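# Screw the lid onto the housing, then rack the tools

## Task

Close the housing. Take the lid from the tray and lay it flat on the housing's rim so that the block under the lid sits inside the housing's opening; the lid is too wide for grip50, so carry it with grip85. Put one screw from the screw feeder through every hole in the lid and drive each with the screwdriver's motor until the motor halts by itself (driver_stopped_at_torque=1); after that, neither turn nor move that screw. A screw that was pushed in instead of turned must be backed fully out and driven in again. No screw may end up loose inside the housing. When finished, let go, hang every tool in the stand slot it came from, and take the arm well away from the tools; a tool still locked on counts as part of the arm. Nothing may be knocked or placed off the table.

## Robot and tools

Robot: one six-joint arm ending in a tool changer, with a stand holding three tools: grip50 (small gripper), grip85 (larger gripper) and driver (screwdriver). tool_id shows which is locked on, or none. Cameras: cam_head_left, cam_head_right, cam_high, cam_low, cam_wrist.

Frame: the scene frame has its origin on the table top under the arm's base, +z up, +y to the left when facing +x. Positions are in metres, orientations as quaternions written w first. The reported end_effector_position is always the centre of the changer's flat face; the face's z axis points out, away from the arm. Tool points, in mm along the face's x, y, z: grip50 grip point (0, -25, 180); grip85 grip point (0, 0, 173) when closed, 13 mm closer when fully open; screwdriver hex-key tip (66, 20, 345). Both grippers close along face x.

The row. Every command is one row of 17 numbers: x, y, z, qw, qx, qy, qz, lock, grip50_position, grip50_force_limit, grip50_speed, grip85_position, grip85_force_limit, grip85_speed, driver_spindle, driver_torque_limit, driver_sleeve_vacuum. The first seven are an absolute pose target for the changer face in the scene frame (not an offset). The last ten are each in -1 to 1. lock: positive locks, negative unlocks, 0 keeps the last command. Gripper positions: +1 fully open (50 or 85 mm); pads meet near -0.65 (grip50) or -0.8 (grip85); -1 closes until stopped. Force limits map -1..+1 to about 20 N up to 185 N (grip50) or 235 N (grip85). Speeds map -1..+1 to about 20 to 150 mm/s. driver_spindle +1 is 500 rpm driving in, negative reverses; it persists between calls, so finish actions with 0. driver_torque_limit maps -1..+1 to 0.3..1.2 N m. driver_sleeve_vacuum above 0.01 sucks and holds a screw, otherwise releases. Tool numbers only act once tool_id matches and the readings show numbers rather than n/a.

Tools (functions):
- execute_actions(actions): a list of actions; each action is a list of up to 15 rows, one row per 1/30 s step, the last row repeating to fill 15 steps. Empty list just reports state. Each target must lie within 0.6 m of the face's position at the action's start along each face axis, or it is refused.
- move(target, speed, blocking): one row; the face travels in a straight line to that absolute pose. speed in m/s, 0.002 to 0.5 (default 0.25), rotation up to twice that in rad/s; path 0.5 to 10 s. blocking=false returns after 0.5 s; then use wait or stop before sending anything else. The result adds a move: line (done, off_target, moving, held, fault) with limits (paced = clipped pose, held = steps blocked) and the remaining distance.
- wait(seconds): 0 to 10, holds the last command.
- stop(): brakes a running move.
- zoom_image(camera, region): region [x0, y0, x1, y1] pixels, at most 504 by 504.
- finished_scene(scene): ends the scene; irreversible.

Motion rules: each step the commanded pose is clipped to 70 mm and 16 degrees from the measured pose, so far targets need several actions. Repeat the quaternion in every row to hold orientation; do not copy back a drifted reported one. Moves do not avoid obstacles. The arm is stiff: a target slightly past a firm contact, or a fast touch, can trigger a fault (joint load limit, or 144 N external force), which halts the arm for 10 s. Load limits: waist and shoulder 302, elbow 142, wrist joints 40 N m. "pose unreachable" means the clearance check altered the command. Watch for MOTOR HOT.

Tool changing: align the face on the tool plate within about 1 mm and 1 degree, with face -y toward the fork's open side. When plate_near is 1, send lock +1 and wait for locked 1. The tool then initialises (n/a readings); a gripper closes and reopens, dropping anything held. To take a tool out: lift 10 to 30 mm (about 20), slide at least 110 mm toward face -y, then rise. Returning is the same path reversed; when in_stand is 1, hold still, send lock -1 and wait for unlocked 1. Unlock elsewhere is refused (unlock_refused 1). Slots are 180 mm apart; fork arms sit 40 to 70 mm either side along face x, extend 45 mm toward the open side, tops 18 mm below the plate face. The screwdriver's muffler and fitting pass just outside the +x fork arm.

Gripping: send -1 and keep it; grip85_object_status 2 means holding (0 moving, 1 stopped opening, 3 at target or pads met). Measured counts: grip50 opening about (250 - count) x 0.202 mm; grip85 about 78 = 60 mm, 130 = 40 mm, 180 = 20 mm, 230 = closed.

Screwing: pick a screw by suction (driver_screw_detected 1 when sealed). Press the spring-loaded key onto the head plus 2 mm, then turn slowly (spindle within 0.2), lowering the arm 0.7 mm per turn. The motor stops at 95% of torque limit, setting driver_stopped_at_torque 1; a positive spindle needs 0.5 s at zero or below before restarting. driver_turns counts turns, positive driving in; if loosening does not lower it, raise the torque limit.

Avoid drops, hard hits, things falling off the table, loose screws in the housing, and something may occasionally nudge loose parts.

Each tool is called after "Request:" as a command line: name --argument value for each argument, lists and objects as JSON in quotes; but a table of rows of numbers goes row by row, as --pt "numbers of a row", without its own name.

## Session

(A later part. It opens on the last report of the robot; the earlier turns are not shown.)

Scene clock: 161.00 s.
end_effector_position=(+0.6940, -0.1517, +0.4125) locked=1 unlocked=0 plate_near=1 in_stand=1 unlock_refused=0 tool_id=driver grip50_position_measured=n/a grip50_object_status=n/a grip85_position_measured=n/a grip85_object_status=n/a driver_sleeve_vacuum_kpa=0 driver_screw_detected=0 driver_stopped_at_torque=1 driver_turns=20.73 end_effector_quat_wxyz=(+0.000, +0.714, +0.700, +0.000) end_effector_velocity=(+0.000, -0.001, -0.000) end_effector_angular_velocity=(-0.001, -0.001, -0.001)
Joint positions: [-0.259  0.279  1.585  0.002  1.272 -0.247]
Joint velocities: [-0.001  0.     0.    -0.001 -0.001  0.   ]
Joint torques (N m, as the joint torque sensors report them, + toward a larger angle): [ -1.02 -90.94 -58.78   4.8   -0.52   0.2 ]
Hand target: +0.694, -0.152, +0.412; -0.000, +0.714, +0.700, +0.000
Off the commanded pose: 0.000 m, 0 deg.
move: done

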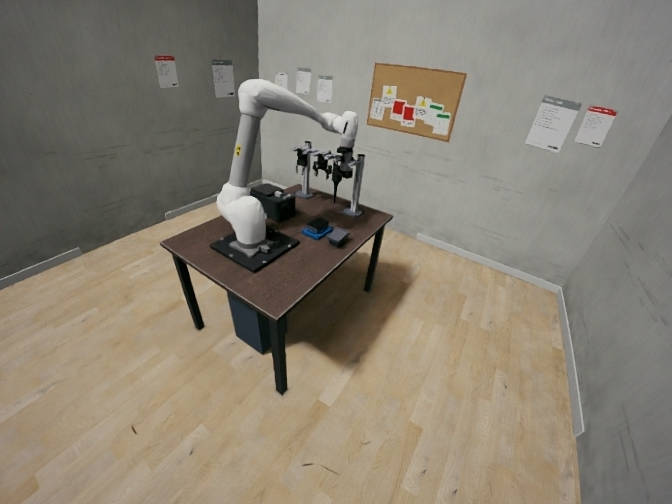

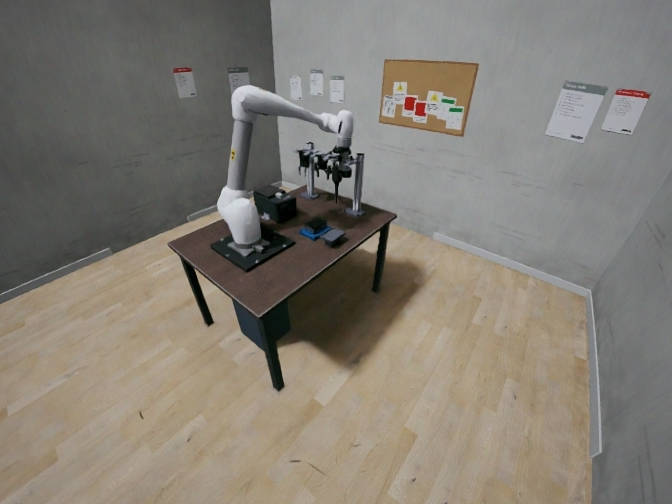

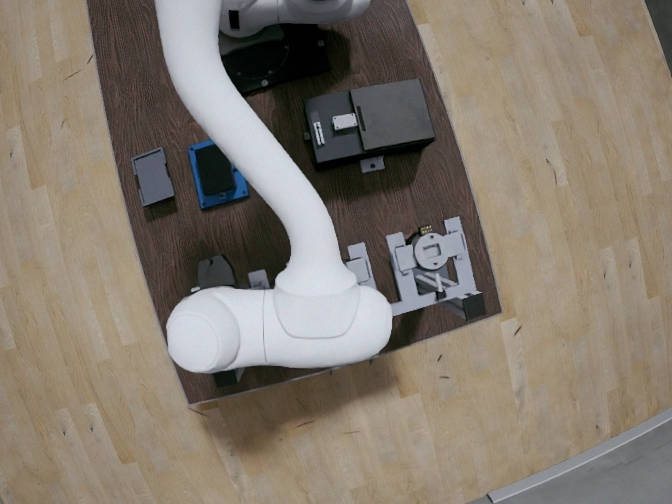

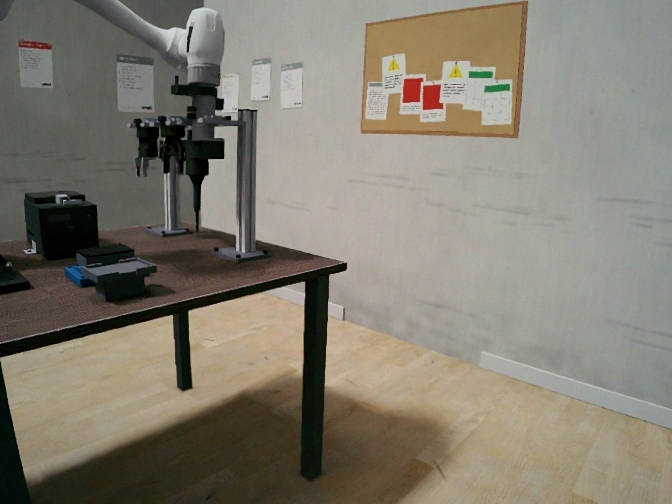

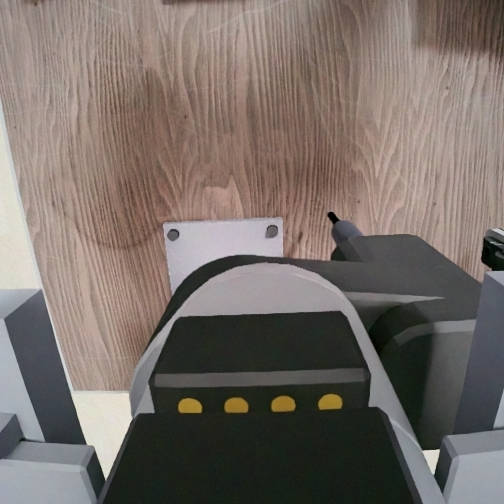

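Request:
zoom_image --camera "cam_low" --region '[65,230,145,280]'

Request:
execute_actions --actions '[[[0.6939,-0.1517,0.4125,0,0.7139,0.7003,0,-1,1,0,0,1,0,0,0,0.3,0]]]'

Request:
wait --seconds 0.8

Region (65, 230, 145, 280) of cam_low's 672x504 image, scaled by 6.300, with more detail than that image has; it fills the top 315 rows of this view, and the rest is white.

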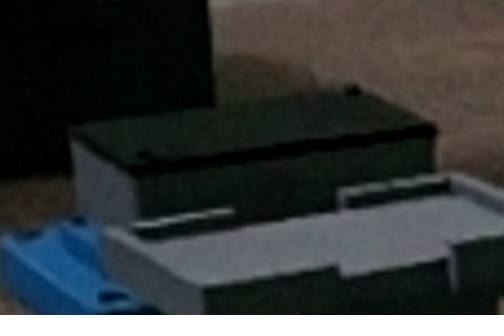

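Scene clock: 161.63 s.
end_effector_position=(+0.6939, -0.1517, +0.4123) locked=0 unlocked=0 plate_near=1 in_stand=1 unlock_refused=0 tool_id=none grip50_position_measured=n/a grip50_object_status=n/a grip85_position_measured=n/a grip85_object_status=n/a driver_sleeve_vacuum_kpa=n/a driver_screw_detected=n/a driver_stopped_at_torque=n/a driver_turns=n/a end_effector_quat_wxyz=(-0.000, +0.714, +0.700, -0.000) end_effector_velocity=(-0.000, -0.000, -0.000) end_effector_angular_velocity=(-0.001, +0.000, -0.000)
Joint positions: [-0.259  0.279  1.585  0.002  1.272 -0.247]
Joint velocities: [-0.    -0.     0.    -0.001 -0.     0.   ]
Joint torques (N m, as the joint torque sensors report them, + toward a larger angle): [  0.   -71.8  -45.01   4.19  -0.36   0.09]
Hand target: +0.694, -0.152, +0.412; +0.000, +0.714, +0.700, -0.000
Off the commanded pose: 0.000 m, 0 deg.
Step readings (end_effector_position):
0: (+0.6939, -0.1517, +0.4125)
1: (+0.6939, -0.1517, +0.4124)
2: (+0.6939, -0.1517, +0.4123)
4: (+0.6939, -0.1517, +0.4123)
8: (+0.6939, -0.1517, +0.4123)
15: end_effector_position above

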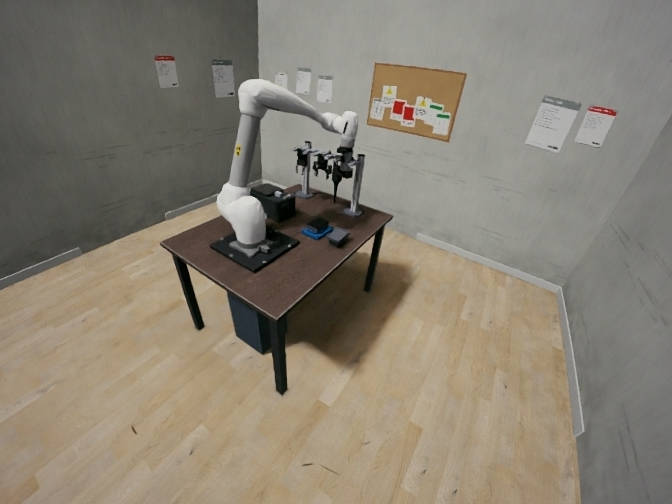

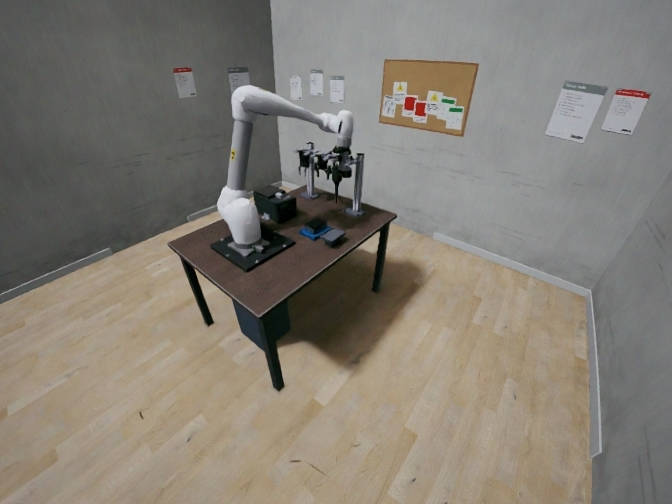

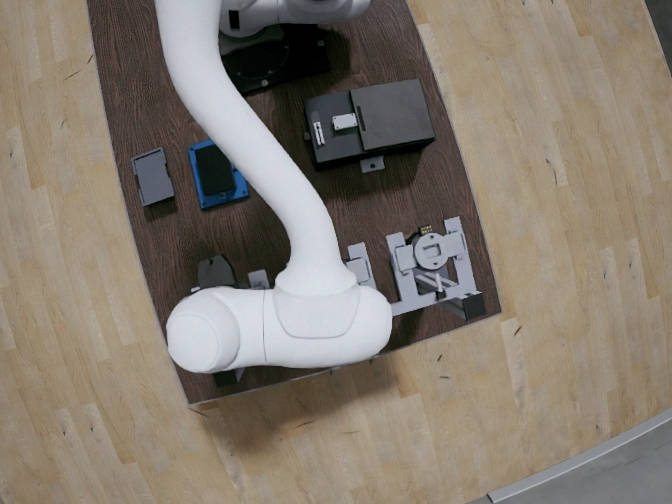

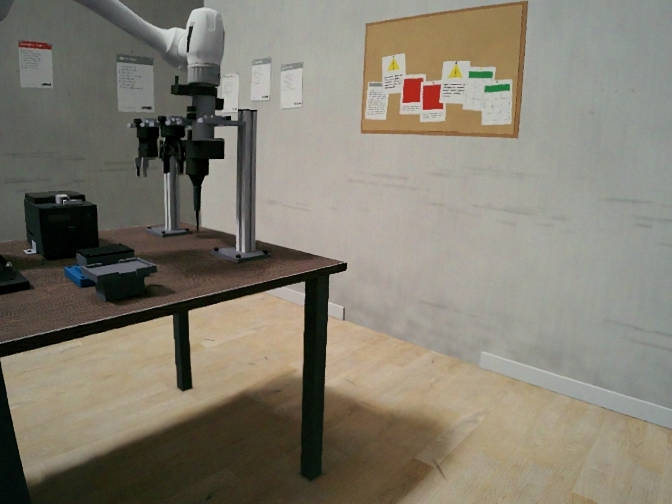

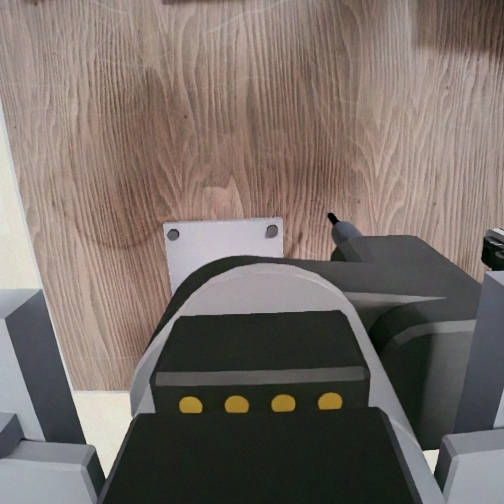

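Scene clock: 162.43 s.
end_effector_position=(+0.6939, -0.1517, +0.4123) locked=0 unlocked=1 plate_near=1 in_stand=1 unlock_refused=0 tool_id=none grip50_position_measured=n/a grip50_object_status=n/a grip85_position_measured=n/a grip85_object_status=n/a driver_sleeve_vacuum_kpa=n/a driver_screw_detected=n/a driver_stopped_at_torque=n/a driver_turns=n/a end_effector_quat_wxyz=(-0.000, +0.714, +0.700, -0.000) end_effector_velocity=(+0.000, -0.000, +0.000) end_effector_angular_velocity=(-0.000, -0.001, -0.002)
Joint positions: [-0.259  0.279  1.585  0.002  1.272 -0.247]
Joint velocities: [-0.    -0.    -0.     0.    -0.     0.001]
Joint torques (N m, as the joint torque sensors report them, + toward a larger angle): [ -0.49 -72.49 -44.96   4.22  -0.36   0.15]
Hand target: +0.694, -0.152, +0.412; +0.000, +0.714, +0.700, -0.000
Off the commanded pose: 0.000 m, 0 deg.
wait: 0.80 s; at rest by 0.20 s

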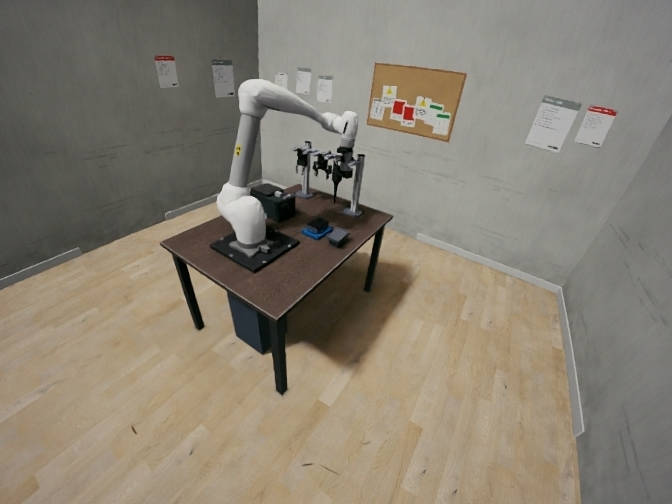

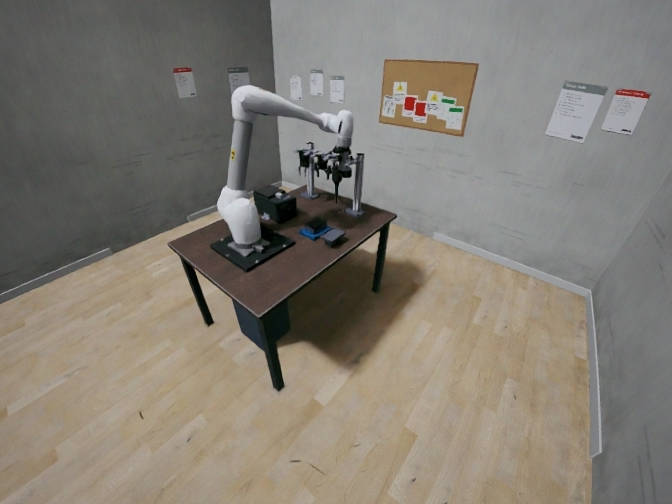

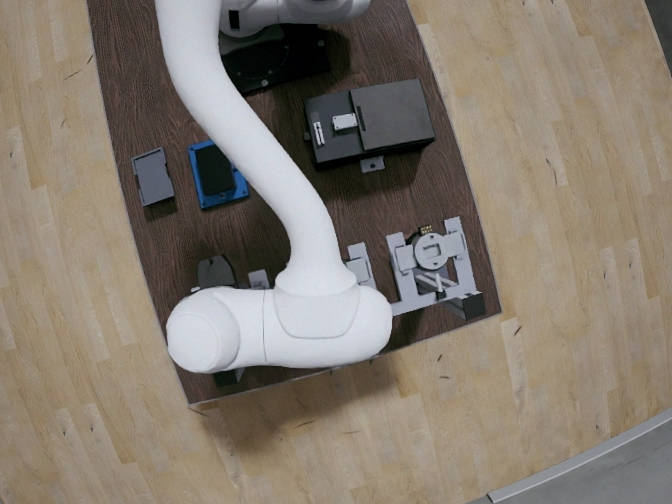

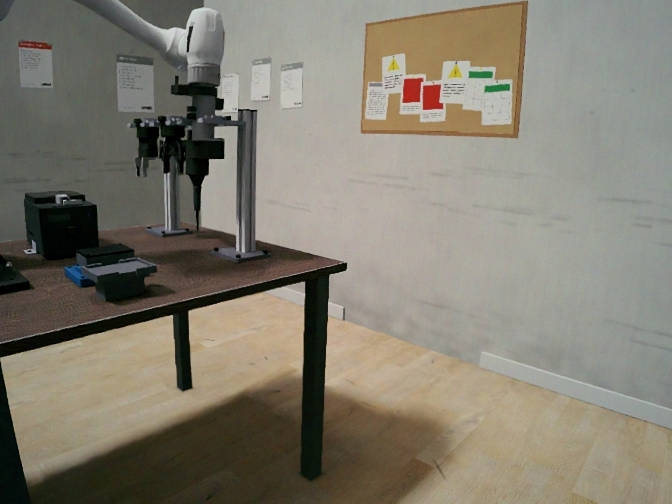

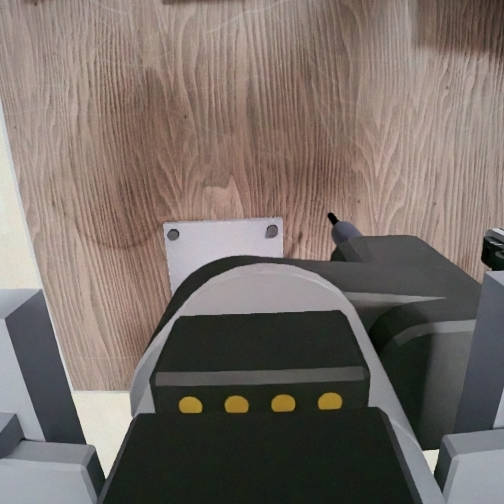

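Request:
move --target '[0.6939,-0.1517,0.45,0,0.7139,0.7003,0,0,1,0,0,1,0,0,0,0.3,0]' --speed 0.1

Request:
move --target '[0.45,-0.10,0.58,0,0.7139,0.7003,0,0,1,0,0,1,0,0,0,0.3,0]' --speed 0.35

Scene clock: 163.27 s.
end_effector_position=(+0.6938, -0.1517, +0.4500) locked=0 unlocked=1 plate_near=0 in_stand=0 unlock_refused=0 tool_id=none grip50_position_measured=n/a grip50_object_status=n/a grip85_position_measured=n/a grip85_object_status=n/a driver_sleeve_vacuum_kpa=n/a driver_screw_detected=n/a driver_stopped_at_torque=n/a driver_turns=n/a end_effector_quat_wxyz=(-0.000, +0.714, +0.700, +0.000) end_effector_velocity=(+0.000, -0.001, +0.000) end_effector_angular_velocity=(+0.000, +0.000, -0.002)
Joint positions: [-0.26   0.263  1.536  0.002  1.337 -0.247]
Joint velocities: [-0.001  0.    -0.001  0.     0.001  0.001]
Joint torques (N m, as the joint torque sensors report them, + toward a larger angle): [ -1.01 -73.55 -45.12   4.1   -0.12  -0.06]
Hand target: +0.694, -0.152, +0.450; +0.000, +0.714, +0.700, -0.000
Off the commanded pose: 0.000 m, 0 deg.
move: done

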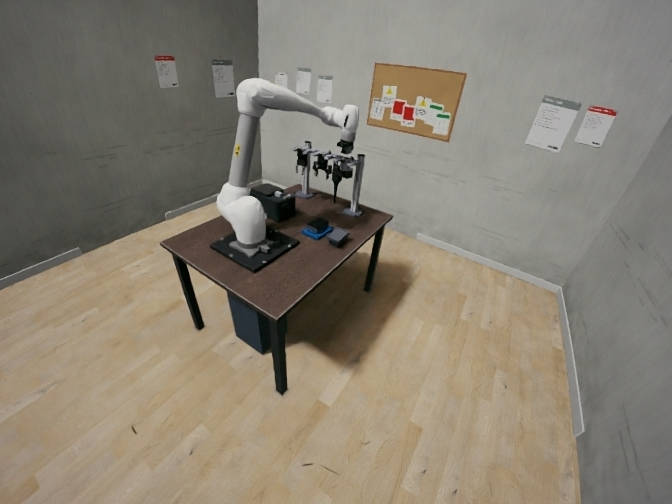

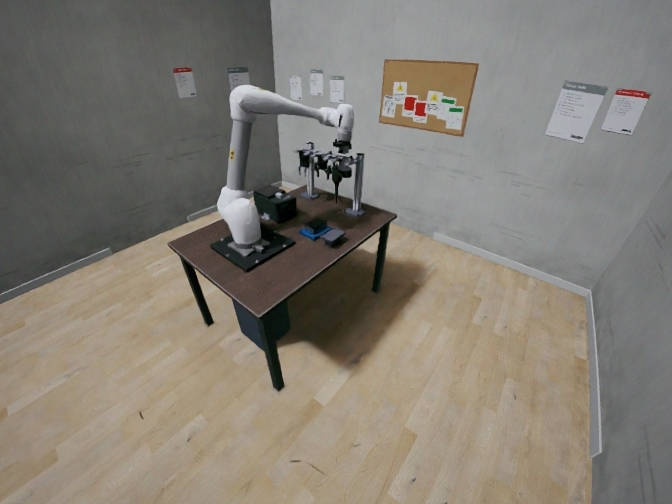

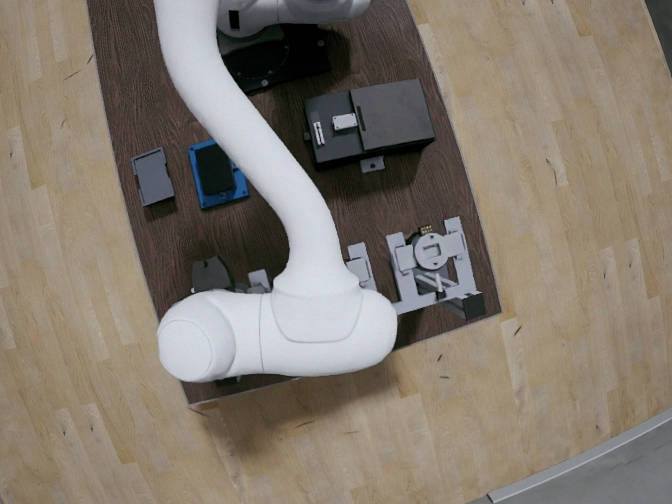

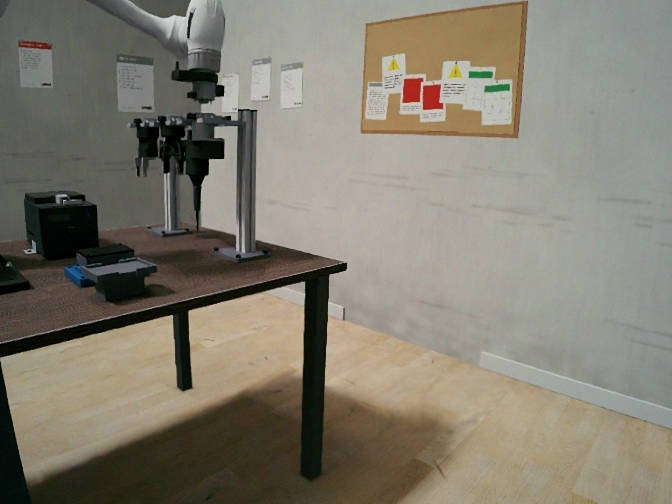

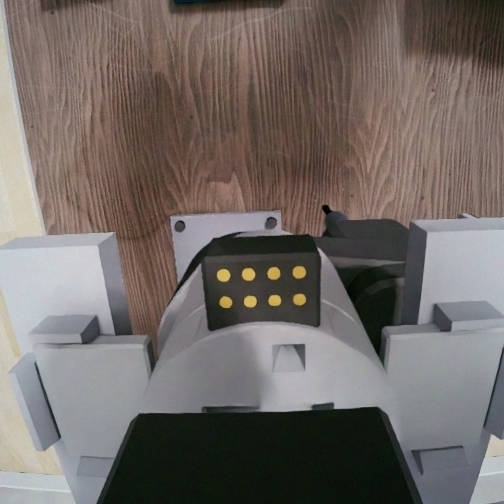

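Scene clock: 164.53 s.
end_effector_position=(+0.4498, -0.1002, +0.5798) locked=0 unlocked=1 plate_near=0 in_stand=0 unlock_refused=0 tool_id=none grip50_position_measured=n/a grip50_object_status=n/a grip85_position_measured=n/a grip85_object_status=n/a driver_sleeve_vacuum_kpa=n/a driver_screw_detected=n/a driver_stopped_at_torque=n/a driver_turns=n/a end_effector_quat_wxyz=(-0.000, +0.714, +0.700, -0.000) end_effector_velocity=(-0.000, +0.000, +0.000) end_effector_angular_velocity=(+0.000, -0.001, +0.000)
Joint positions: [-0.292 -0.169  1.758  0.002  1.546 -0.278]
Joint velocities: [ 0.    -0.001  0.     0.001 -0.    -0.   ]
Joint torques (N m, as the joint torque sensors report them, + toward a larger angle): [ -0.85 -27.94 -47.2    4.42  -0.31   0.13]
Hand target: +0.450, -0.100, +0.580; +0.000, +0.714, +0.700, -0.000
Off the commanded pose: 0.000 m, 0 deg.
move: done

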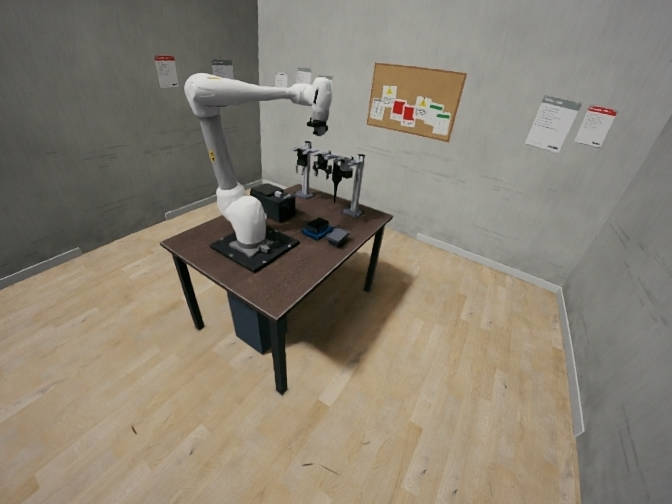

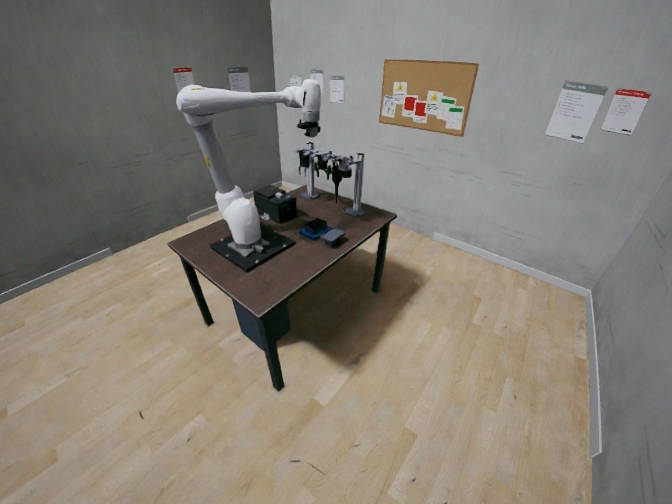

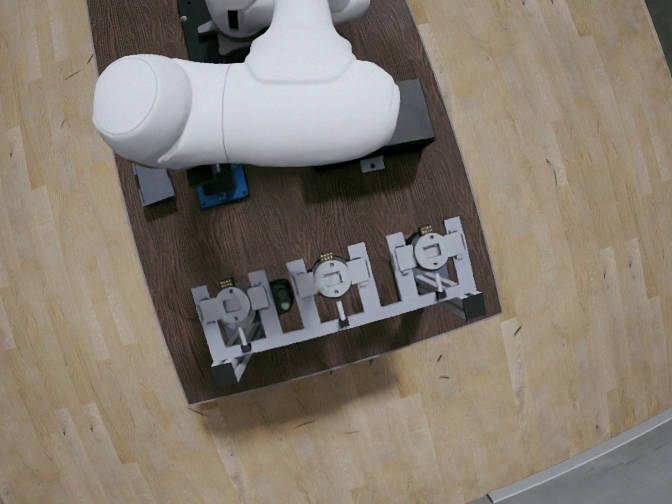

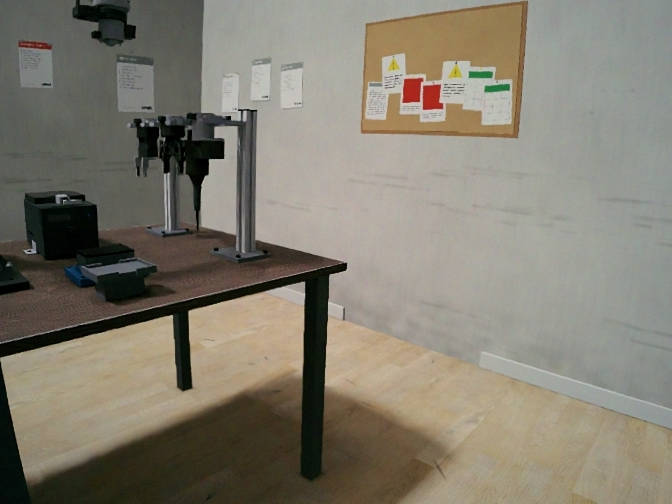

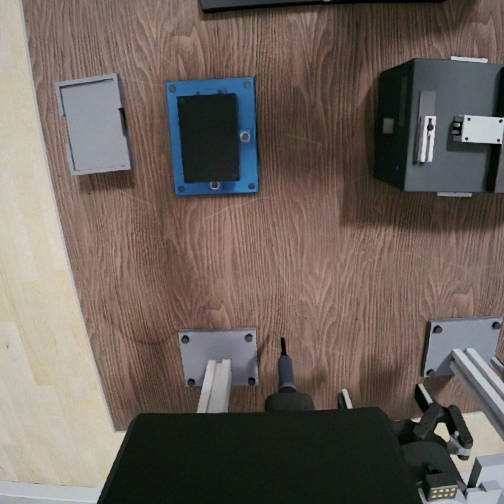

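Request:
finished_scene --scene 1

The scene is finished: the task was done.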